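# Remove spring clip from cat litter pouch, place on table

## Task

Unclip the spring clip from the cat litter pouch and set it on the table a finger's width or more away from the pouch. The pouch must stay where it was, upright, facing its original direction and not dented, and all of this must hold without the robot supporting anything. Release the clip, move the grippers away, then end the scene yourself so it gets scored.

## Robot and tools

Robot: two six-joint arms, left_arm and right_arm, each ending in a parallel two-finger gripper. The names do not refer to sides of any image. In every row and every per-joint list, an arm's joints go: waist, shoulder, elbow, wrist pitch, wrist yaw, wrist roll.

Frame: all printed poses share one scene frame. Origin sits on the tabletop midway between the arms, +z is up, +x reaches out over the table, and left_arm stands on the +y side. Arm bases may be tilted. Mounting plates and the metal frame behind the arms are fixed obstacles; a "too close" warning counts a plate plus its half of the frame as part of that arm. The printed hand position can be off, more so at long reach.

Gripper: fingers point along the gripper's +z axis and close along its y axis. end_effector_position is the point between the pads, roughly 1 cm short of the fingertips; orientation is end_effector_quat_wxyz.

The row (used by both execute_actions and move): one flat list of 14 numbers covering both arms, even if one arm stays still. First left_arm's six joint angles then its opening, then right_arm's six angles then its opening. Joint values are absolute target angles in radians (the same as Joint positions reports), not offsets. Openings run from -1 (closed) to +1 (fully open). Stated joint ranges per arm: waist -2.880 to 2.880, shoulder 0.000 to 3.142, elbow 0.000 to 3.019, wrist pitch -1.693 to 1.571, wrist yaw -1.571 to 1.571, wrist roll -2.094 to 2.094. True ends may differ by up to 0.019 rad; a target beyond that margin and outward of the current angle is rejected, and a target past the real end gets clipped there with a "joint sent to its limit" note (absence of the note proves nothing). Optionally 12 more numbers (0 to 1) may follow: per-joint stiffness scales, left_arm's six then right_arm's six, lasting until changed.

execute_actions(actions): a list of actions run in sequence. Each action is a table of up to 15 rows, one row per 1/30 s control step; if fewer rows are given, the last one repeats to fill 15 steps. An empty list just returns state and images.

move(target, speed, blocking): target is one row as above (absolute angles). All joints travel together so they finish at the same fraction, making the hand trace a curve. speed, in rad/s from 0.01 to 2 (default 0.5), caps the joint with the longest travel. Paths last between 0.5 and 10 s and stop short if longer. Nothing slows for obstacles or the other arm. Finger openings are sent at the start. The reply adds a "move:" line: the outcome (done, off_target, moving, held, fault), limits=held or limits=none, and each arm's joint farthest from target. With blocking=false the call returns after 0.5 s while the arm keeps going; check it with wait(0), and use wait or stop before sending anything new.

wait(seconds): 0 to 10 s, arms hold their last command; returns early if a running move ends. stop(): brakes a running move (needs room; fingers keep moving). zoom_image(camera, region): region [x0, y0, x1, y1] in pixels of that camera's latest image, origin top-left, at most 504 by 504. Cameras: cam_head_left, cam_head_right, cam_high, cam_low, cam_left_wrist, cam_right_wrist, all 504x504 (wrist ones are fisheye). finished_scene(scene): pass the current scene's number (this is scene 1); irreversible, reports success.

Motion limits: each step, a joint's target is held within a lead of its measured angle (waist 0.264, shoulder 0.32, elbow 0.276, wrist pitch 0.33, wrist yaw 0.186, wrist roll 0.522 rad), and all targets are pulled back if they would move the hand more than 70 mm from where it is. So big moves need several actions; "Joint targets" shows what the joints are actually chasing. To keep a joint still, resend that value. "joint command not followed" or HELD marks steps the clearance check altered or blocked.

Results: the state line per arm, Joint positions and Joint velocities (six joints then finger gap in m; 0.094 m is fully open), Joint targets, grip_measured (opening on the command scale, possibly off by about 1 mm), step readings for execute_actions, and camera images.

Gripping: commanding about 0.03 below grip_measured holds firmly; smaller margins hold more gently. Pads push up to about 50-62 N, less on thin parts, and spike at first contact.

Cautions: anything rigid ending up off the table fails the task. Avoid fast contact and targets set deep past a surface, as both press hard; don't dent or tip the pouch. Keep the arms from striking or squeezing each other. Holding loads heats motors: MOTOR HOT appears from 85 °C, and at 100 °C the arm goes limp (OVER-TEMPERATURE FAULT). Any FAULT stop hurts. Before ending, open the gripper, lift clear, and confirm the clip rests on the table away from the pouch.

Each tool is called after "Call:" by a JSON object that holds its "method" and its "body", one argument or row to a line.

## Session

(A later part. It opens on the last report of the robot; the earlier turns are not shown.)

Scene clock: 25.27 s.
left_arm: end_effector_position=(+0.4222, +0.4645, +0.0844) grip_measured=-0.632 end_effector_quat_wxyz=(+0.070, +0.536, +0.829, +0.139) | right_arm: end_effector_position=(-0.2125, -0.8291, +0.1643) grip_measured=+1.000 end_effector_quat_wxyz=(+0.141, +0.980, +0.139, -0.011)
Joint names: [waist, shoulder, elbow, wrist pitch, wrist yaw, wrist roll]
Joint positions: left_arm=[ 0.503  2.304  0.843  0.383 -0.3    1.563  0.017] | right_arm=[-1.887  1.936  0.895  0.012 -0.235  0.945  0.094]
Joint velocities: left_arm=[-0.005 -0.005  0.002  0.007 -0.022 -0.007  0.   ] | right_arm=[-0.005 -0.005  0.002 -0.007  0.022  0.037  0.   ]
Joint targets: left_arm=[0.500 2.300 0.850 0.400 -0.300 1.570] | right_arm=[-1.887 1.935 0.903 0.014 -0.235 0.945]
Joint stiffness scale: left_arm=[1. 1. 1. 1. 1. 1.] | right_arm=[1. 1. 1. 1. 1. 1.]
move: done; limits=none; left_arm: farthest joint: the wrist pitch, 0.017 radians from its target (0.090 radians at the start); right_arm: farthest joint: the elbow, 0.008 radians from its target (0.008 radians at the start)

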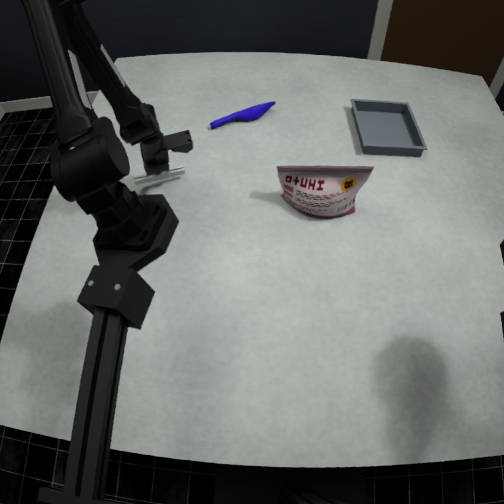

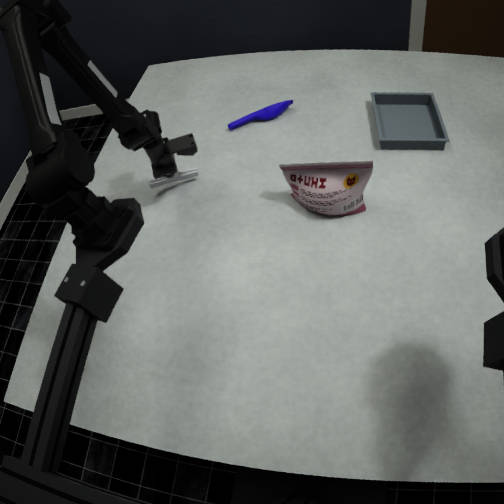

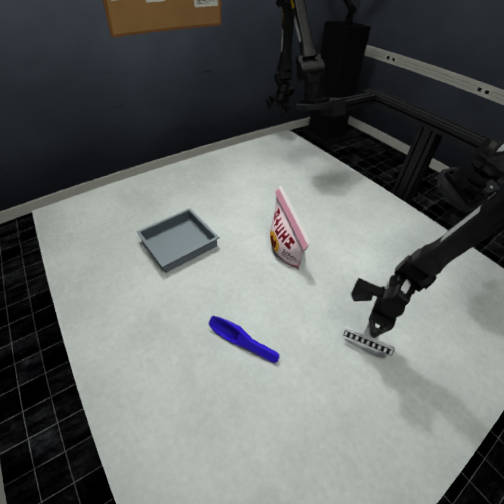

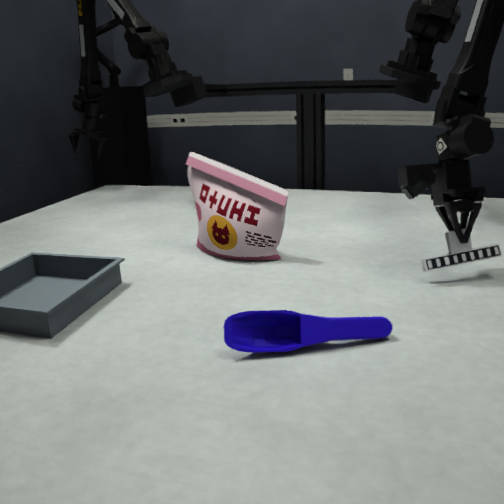

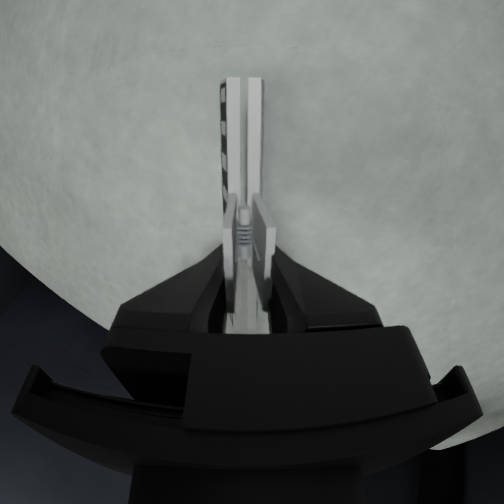

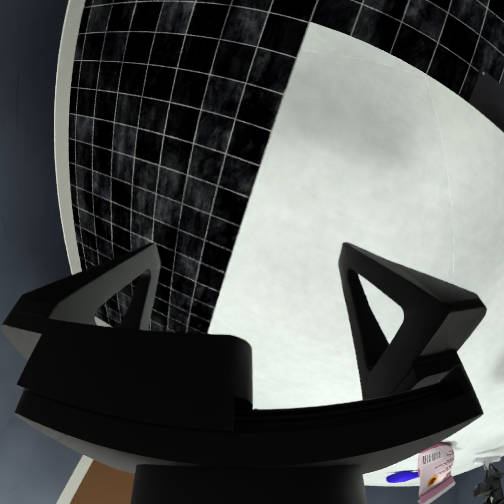

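Clip is tilted slightly; level it and lower about 1.5 cm.

Call:
{"method": "move", "body": {
  "target": [0.5,2.355,0.885,0.42,-0.2,1.57,-0.68,-1.887,1.935,0.903,0.014,-0.235,0.945,1],
  "speed": 0.1
}}

Call:
{"method": "zoom_image", "body": {
  "camera": "cam_low",
  "region": [384,200,504,320]
}}

Scene clock: 26.73 s.
left_arm: end_effector_position=(+0.4343, +0.4470, +0.0697) grip_measured=-0.632 end_effector_quat_wxyz=(+0.112, +0.542, +0.825, +0.115) | right_arm: end_effector_position=(-0.2125, -0.8291, +0.1643) grip_measured=+1.000 end_effector_quat_wxyz=(+0.141, +0.980, +0.139, -0.011)
Joint names: [waist, shoulder, elbow, wrist pitch, wrist yaw, wrist roll]
Joint positions: left_arm=[ 0.503  2.351  0.877  0.401 -0.203  1.563  0.017] | right_arm=[-1.887  1.936  0.895  0.012 -0.235  0.945  0.094]
Joint velocities: left_arm=[-0.015 -0.005 -0.027  0.007  0.051 -0.007 -0.001] | right_arm=[-0.034  0.005 -0.002 -0.007  0.007 -0.066  0.   ]
Joint targets: left_arm=[0.500 2.355 0.885 0.420 -0.200 1.570] | right_arm=[-1.887 1.935 0.903 0.014 -0.235 0.945]
Joint stiffness scale: left_arm=[1. 1. 1. 1. 1. 1.] | right_arm=[1. 1. 1. 1. 1. 1.]
move: done; limits=none; left_arm: farthest joint: the wrist pitch, 0.019 radians from its target (0.037 radians at the start); right_arm: farthest joint: the elbow, 0.008 radians from its target (0.008 radians at the start)

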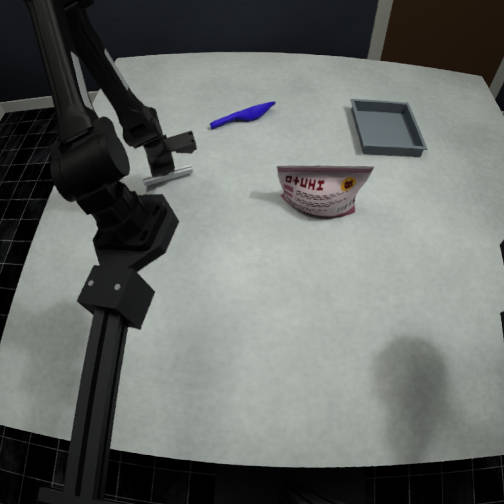

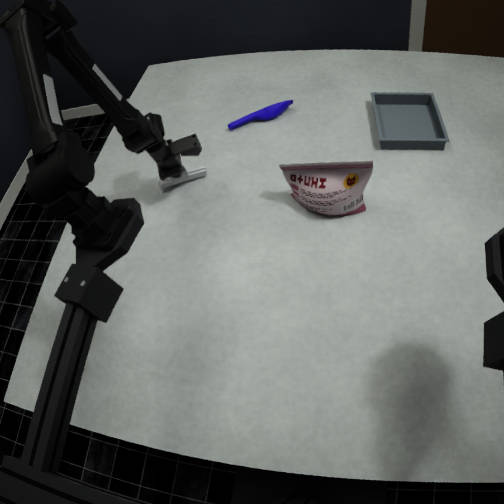

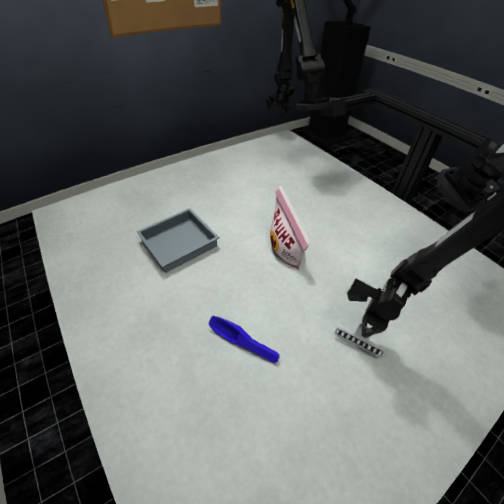

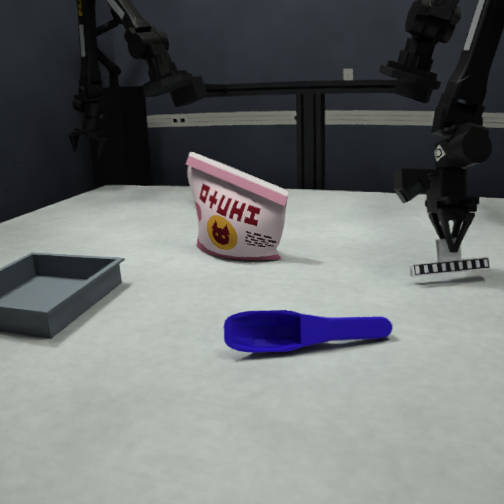

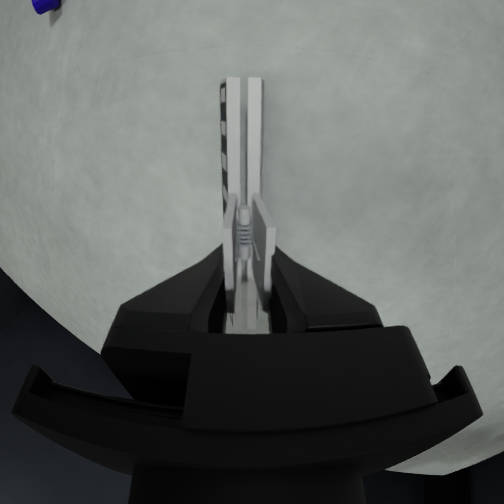

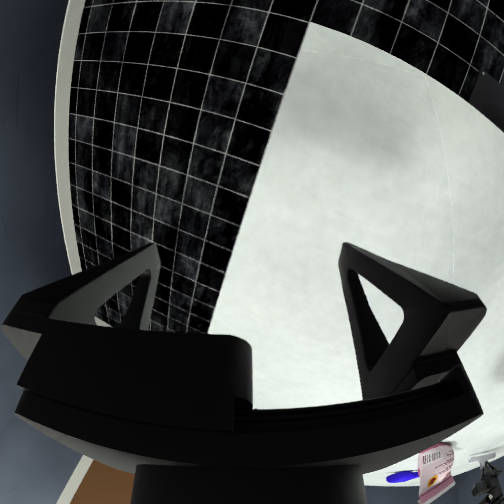

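Region (384, 200, 504, 320) of cam_low's 504x504 image, scaled by 4.200, with more detail than that image has.

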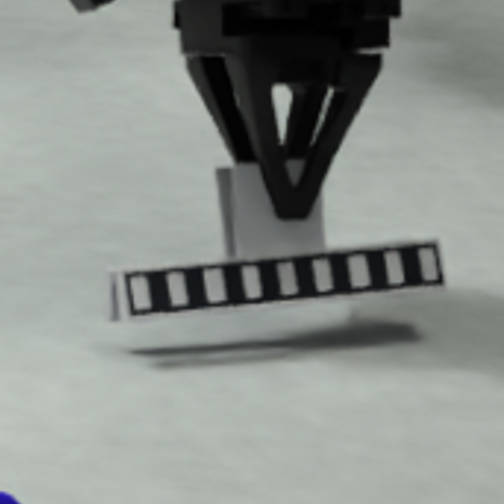

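Call:
{"method": "move", "body": {
  "target": [0.5,2.398,0.912,0.435,-0.18,1.57,-0.68,-1.887,1.935,0.903,0.014,-0.235,0.945,1],
  "speed": 0.05
}}

Call:
{"method": "execute_actions", "body": {
  "actions": [
    [[0.5,2.398,0.912,0.435,-0.18,1.57,-0.5,-1.887,1.935,0.903,0.014,-0.235,0.945,1]],
    [[0.5,2.398,0.912,0.435,-0.18,1.57,-0.3,-1.887,1.935,0.903,0.014,-0.235,0.945,1]],
    [[0.5,2.398,0.912,0.435,-0.18,1.57,0,-1.887,1.935,0.903,0.014,-0.235,0.945,1]],
    [[0.5,2.398,0.912,0.435,-0.18,1.57,0.5,-1.887,1.935,0.903,0.014,-0.235,0.945,1]],
    [[0.5,2.398,0.912,0.435,-0.18,1.57,1,-1.887,1.935,0.903,0.014,-0.235,0.945,1]]
  ]
}}

Call:
{"method": "move", "body": {
  "target": [0.5,2.05,0.65,0.35,-0.18,1.57,1,-1.887,1.935,0.903,0.014,-0.235,0.945,1],
  "speed": 0.3
}}

Scene clock: 28.30 s.
left_arm: end_effector_position=(+0.4371, +0.4405, +0.0557) grip_measured=-0.632 end_effector_quat_wxyz=(+0.120, +0.543, +0.824, +0.109) | right_arm: end_effector_position=(-0.2125, -0.8291, +0.1643) grip_measured=+1.000 end_effector_quat_wxyz=(+0.141, +0.980, +0.139, -0.011)
Joint names: [waist, shoulder, elbow, wrist pitch, wrist yaw, wrist roll]
Joint positions: left_arm=[ 0.503  2.394  0.904  0.416 -0.183  1.563  0.017] | right_arm=[-1.887  1.936  0.895  0.012 -0.235  0.945  0.094]
Joint velocities: left_arm=[-0.005 -0.005 -0.002  0.002 -0.007  0.022 -0.001] | right_arm=[ 0.005 -0.005  0.007 -0.002  0.037 -0.051  0.   ]
Joint targets: left_arm=[0.500 2.398 0.912 0.435 -0.180 1.570] | right_arm=[-1.887 1.935 0.903 0.014 -0.235 0.945]
Joint stiffness scale: left_arm=[1. 1. 1. 1. 1. 1.] | right_arm=[1. 1. 1. 1. 1. 1.]
move: done; limits=none; left_arm: farthest joint: the wrist pitch, 0.019 radians from its target (0.034 radians at the start); right_arm: farthest joint: the elbow, 0.008 radians from its target (0.008 radians at the start)

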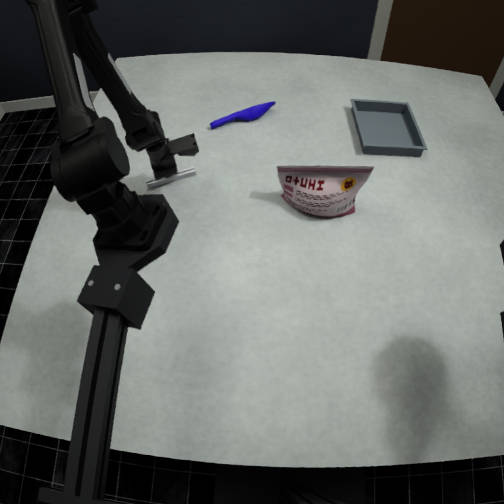

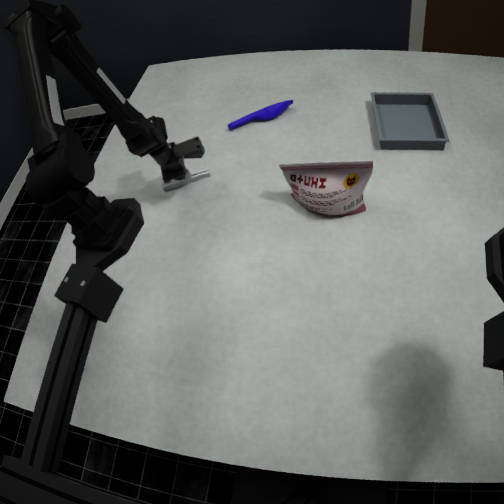

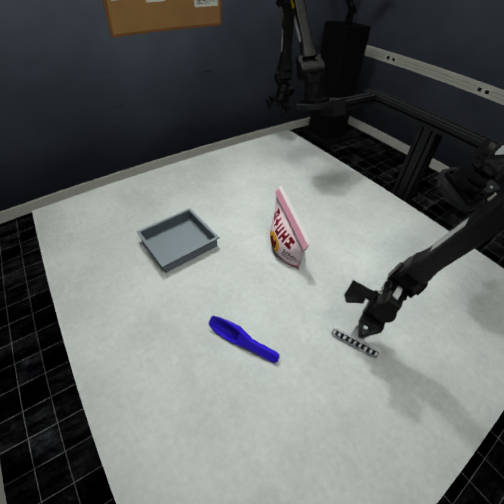

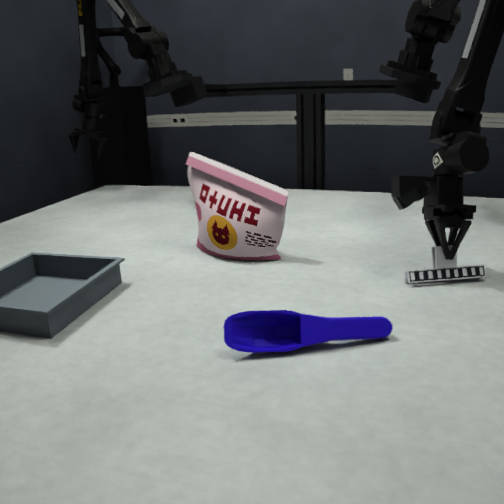

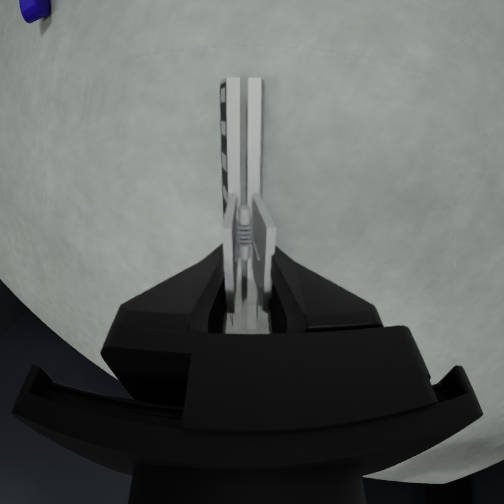

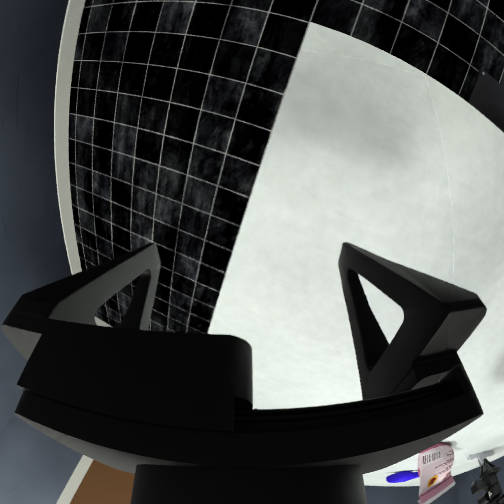

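Scene clock: 30.80 s.
left_arm: end_effector_position=(+0.4374, +0.4405, +0.0558) grip_measured=+1.000 end_effector_quat_wxyz=(+0.120, +0.543, +0.824, +0.109) | right_arm: end_effector_position=(-0.2125, -0.8291, +0.1643) grip_measured=+1.000 end_effector_quat_wxyz=(+0.141, +0.980, +0.139, -0.011)
Joint names: [waist, shoulder, elbow, wrist pitch, wrist yaw, wrist roll]
Joint positions: left_arm=[ 0.503  2.394  0.904  0.417 -0.182  1.564  0.094] | right_arm=[-1.887  1.936  0.895  0.012 -0.235  0.945  0.094]
Joint velocities: left_arm=[-0.005  0.005  0.007  0.022 -0.007  0.007  0.   ] | right_arm=[ 0.005 -0.015  0.002  0.002  0.037  0.037  0.   ]
Joint targets: left_arm=[0.500 2.398 0.912 0.435 -0.180 1.570] | right_arm=[-1.887 1.935 0.903 0.014 -0.235 0.945]
Joint stiffness scale: left_arm=[1. 1. 1. 1. 1. 1.] | right_arm=[1. 1. 1. 1. 1. 1.]
Step readings (joint positions; steps 1 to 15: 1st action; 16 to 30: 2nd action; 31 to 45: 3rd action; 46 to 60: 4th action; 61 to 75: 5th action):
0: left_arm=[0.503 2.394 0.904 0.416 -0.183 1.563] | right_arm=[-1.887 1.936 0.895 0.012 -0.235 0.945]
1: left_arm=[0.503 2.394 0.904 0.417 -0.182 1.563] | right_arm=[-1.887 1.936 0.895 0.012 -0.235 0.945]
2: left_arm=[0.503 2.394 0.904 0.417 -0.182 1.563] | right_arm=[-1.887 1.936 0.895 0.012 -0.235 0.945]
4: left_arm=[0.503 2.394 0.904 0.417 -0.182 1.563] | right_arm=[-1.887 1.936 0.895 0.012 -0.235 0.945]
8: left_arm=[0.503 2.394 0.904 0.417 -0.182 1.563] | right_arm=[-1.887 1.936 0.895 0.012 -0.235 0.945]
15: left_arm=[0.503 2.394 0.904 0.417 -0.182 1.563] | right_arm=[-1.887 1.936 0.895 0.012 -0.235 0.945]
16: left_arm=[0.503 2.394 0.904 0.417 -0.182 1.563] | right_arm=[-1.887 1.936 0.895 0.012 -0.235 0.945]
17: left_arm=[0.503 2.394 0.904 0.417 -0.182 1.563] | right_arm=[-1.887 1.936 0.895 0.012 -0.235 0.945]
19: left_arm=[0.503 2.394 0.904 0.417 -0.182 1.563] | right_arm=[-1.887 1.936 0.895 0.012 -0.235 0.945]
23: left_arm=[0.503 2.394 0.904 0.417 -0.182 1.563] | right_arm=[-1.887 1.936 0.895 0.012 -0.235 0.945]
30: left_arm=[0.503 2.394 0.904 0.417 -0.182 1.563] | right_arm=[-1.887 1.936 0.895 0.012 -0.235 0.945]
31: left_arm=[0.503 2.394 0.904 0.417 -0.182 1.563] | right_arm=[-1.887 1.936 0.895 0.012 -0.235 0.945]
32: left_arm=[0.503 2.394 0.904 0.417 -0.182 1.563] | right_arm=[-1.887 1.936 0.895 0.012 -0.235 0.945]
34: left_arm=[0.503 2.394 0.904 0.417 -0.182 1.563] | right_arm=[-1.887 1.936 0.895 0.012 -0.235 0.945]
38: left_arm=[0.503 2.394 0.904 0.417 -0.182 1.563] | right_arm=[-1.887 1.936 0.895 0.012 -0.235 0.945]
45: left_arm=[0.503 2.394 0.904 0.417 -0.182 1.563] | right_arm=[-1.887 1.936 0.895 0.012 -0.235 0.945]
46: left_arm=[0.503 2.394 0.904 0.417 -0.182 1.563] | right_arm=[-1.887 1.936 0.895 0.012 -0.235 0.945]
47: left_arm=[0.503 2.394 0.904 0.417 -0.182 1.563] | right_arm=[-1.887 1.936 0.895 0.012 -0.235 0.945]
49: left_arm=[0.503 2.394 0.904 0.417 -0.182 1.563] | right_arm=[-1.887 1.936 0.895 0.012 -0.235 0.945]
53: left_arm=[0.503 2.394 0.904 0.417 -0.182 1.563] | right_arm=[-1.887 1.936 0.895 0.012 -0.235 0.945]
60: left_arm=[0.503 2.394 0.904 0.417 -0.182 1.563] | right_arm=[-1.887 1.936 0.895 0.012 -0.235 0.945]
61: left_arm=[0.503 2.394 0.904 0.417 -0.182 1.564] | right_arm=[-1.887 1.936 0.895 0.012 -0.235 0.945]
62: left_arm=[0.503 2.394 0.904 0.417 -0.182 1.564] | right_arm=[-1.887 1.936 0.895 0.012 -0.235 0.945]
64: left_arm=[0.503 2.394 0.904 0.417 -0.182 1.564] | right_arm=[-1.887 1.936 0.895 0.012 -0.235 0.945]
68: left_arm=[0.503 2.394 0.904 0.417 -0.182 1.564] | right_arm=[-1.887 1.936 0.895 0.012 -0.235 0.945]
75: Joint positions above

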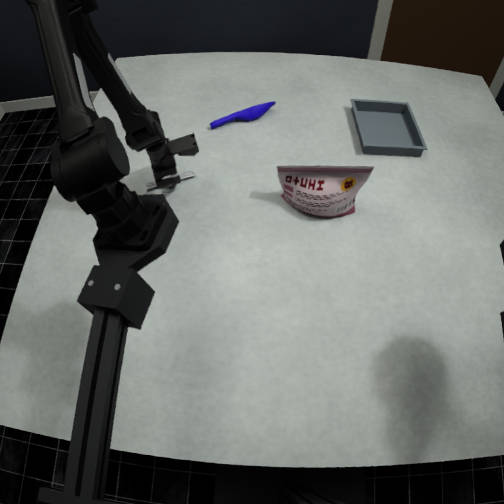

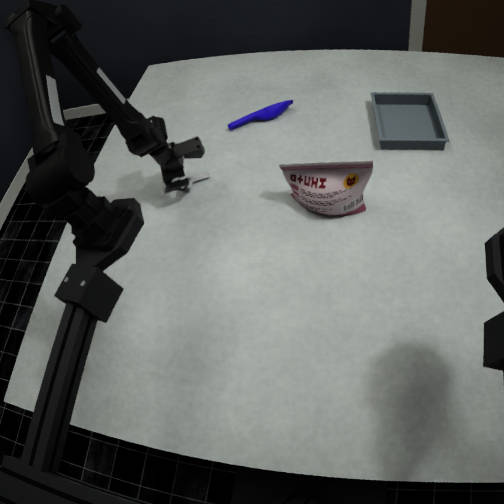

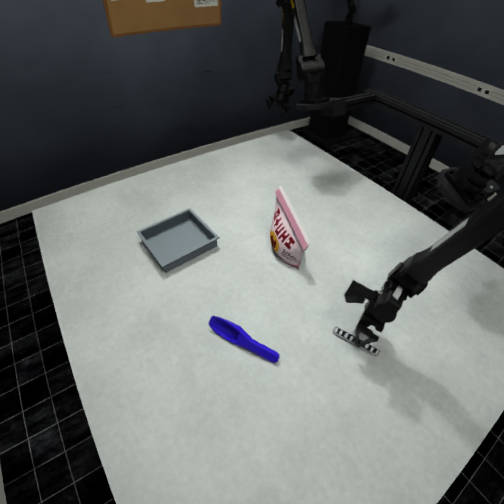

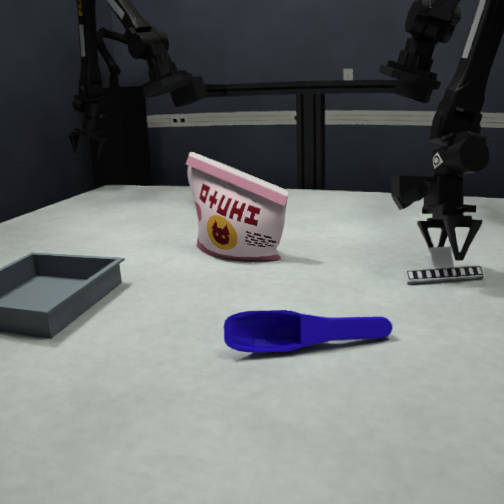

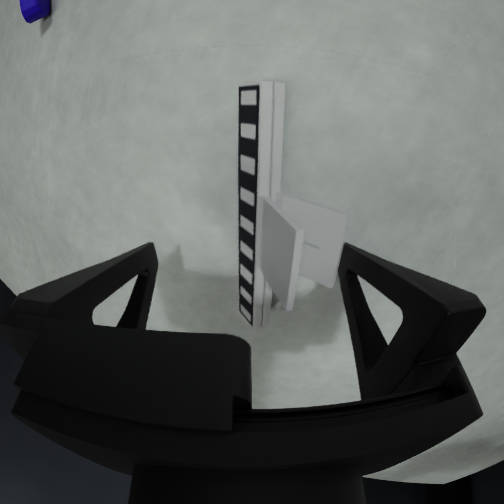

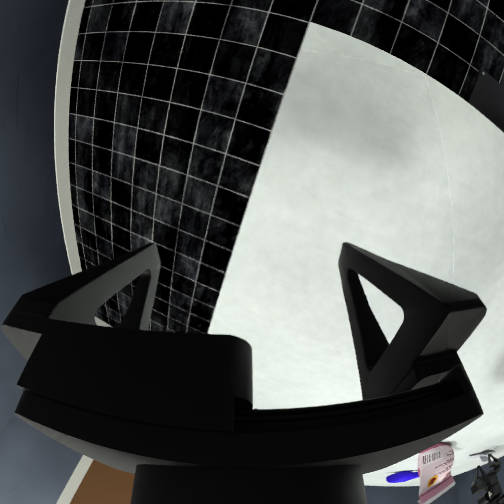

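Scene clock: 32.33 s.
left_arm: end_effector_position=(+0.4020, +0.4572, +0.1619) grip_measured=+1.000 end_effector_quat_wxyz=(+0.129, +0.539, +0.823, +0.122) | right_arm: end_effector_position=(-0.2125, -0.8291, +0.1643) grip_measured=+1.000 end_effector_quat_wxyz=(+0.141, +0.980, +0.139, -0.011)
Joint names: [waist, shoulder, elbow, wrist pitch, wrist yaw, wrist roll]
Joint positions: left_arm=[ 0.503  2.059  0.656  0.362 -0.182  1.564  0.094] | right_arm=[-1.887  1.936  0.895  0.012 -0.235  0.945  0.094]
Joint velocities: left_arm=[-0.005 -0.005 -0.002 -0.007 -0.037  0.066  0.   ] | right_arm=[-0.005 -0.015 -0.012  0.012  0.022  0.007  0.   ]
Joint targets: left_arm=[0.500 2.050 0.650 0.350 -0.180 1.570] | right_arm=[-1.887 1.935 0.903 0.014 -0.235 0.945]
Joint stiffness scale: left_arm=[1. 1. 1. 1. 1. 1.] | right_arm=[1. 1. 1. 1. 1. 1.]
move: done; limits=none; left_arm: farthest joint: the wrist pitch, 0.012 radians from its target (0.067 radians at the start); right_arm: farthest joint: the elbow, 0.008 radians from its target (0.008 radians at the start)

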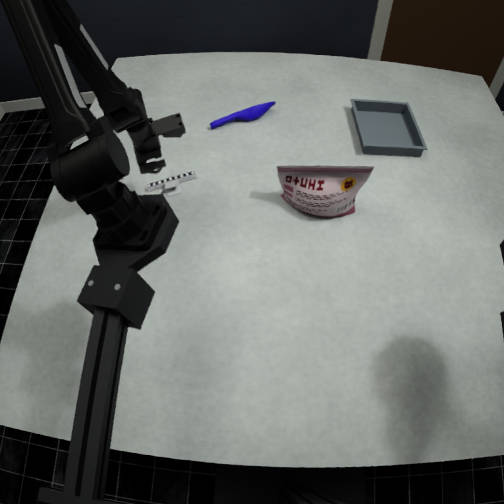

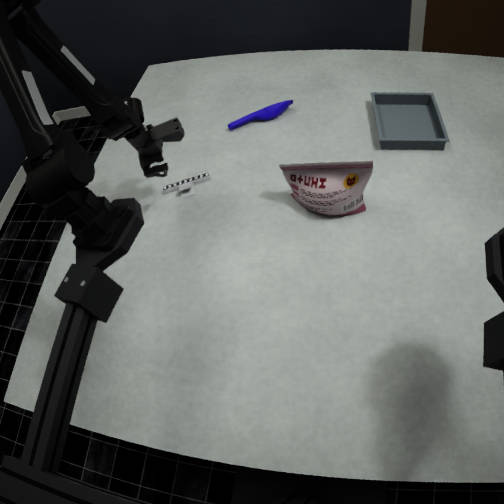

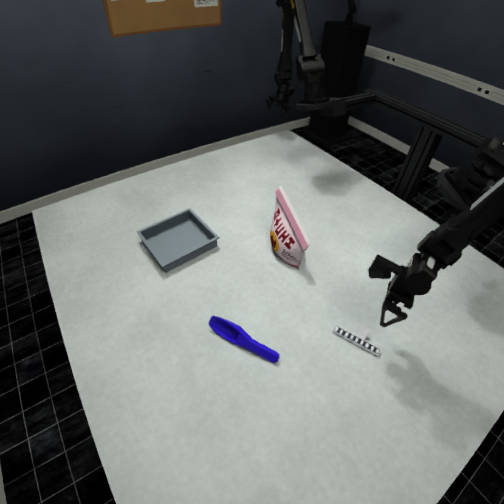

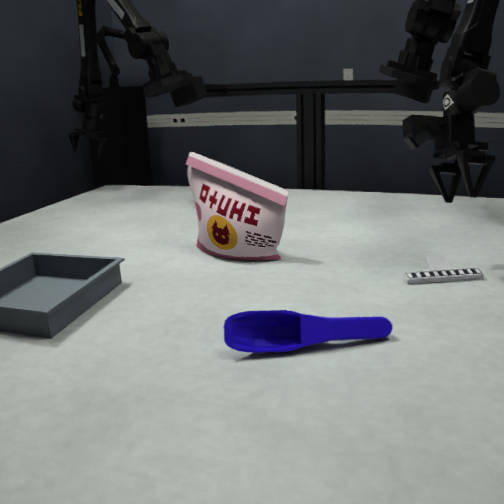

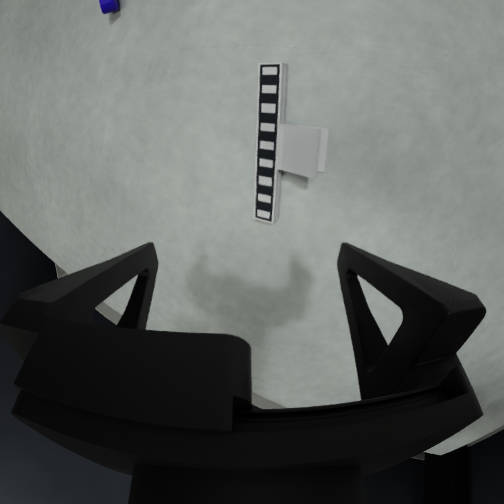

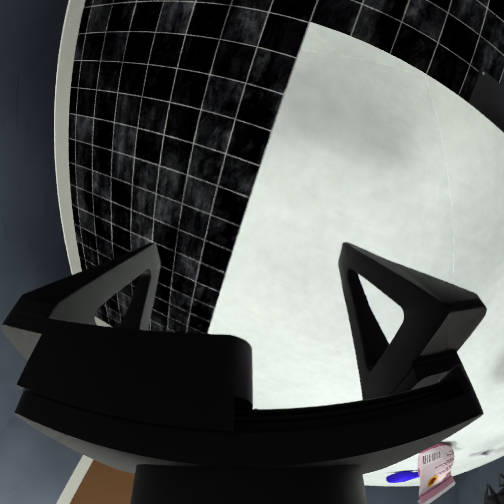

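Call:
{"method": "finished_scene", "body": {
  "scene": 1
}}

The scene is finished: the task was done.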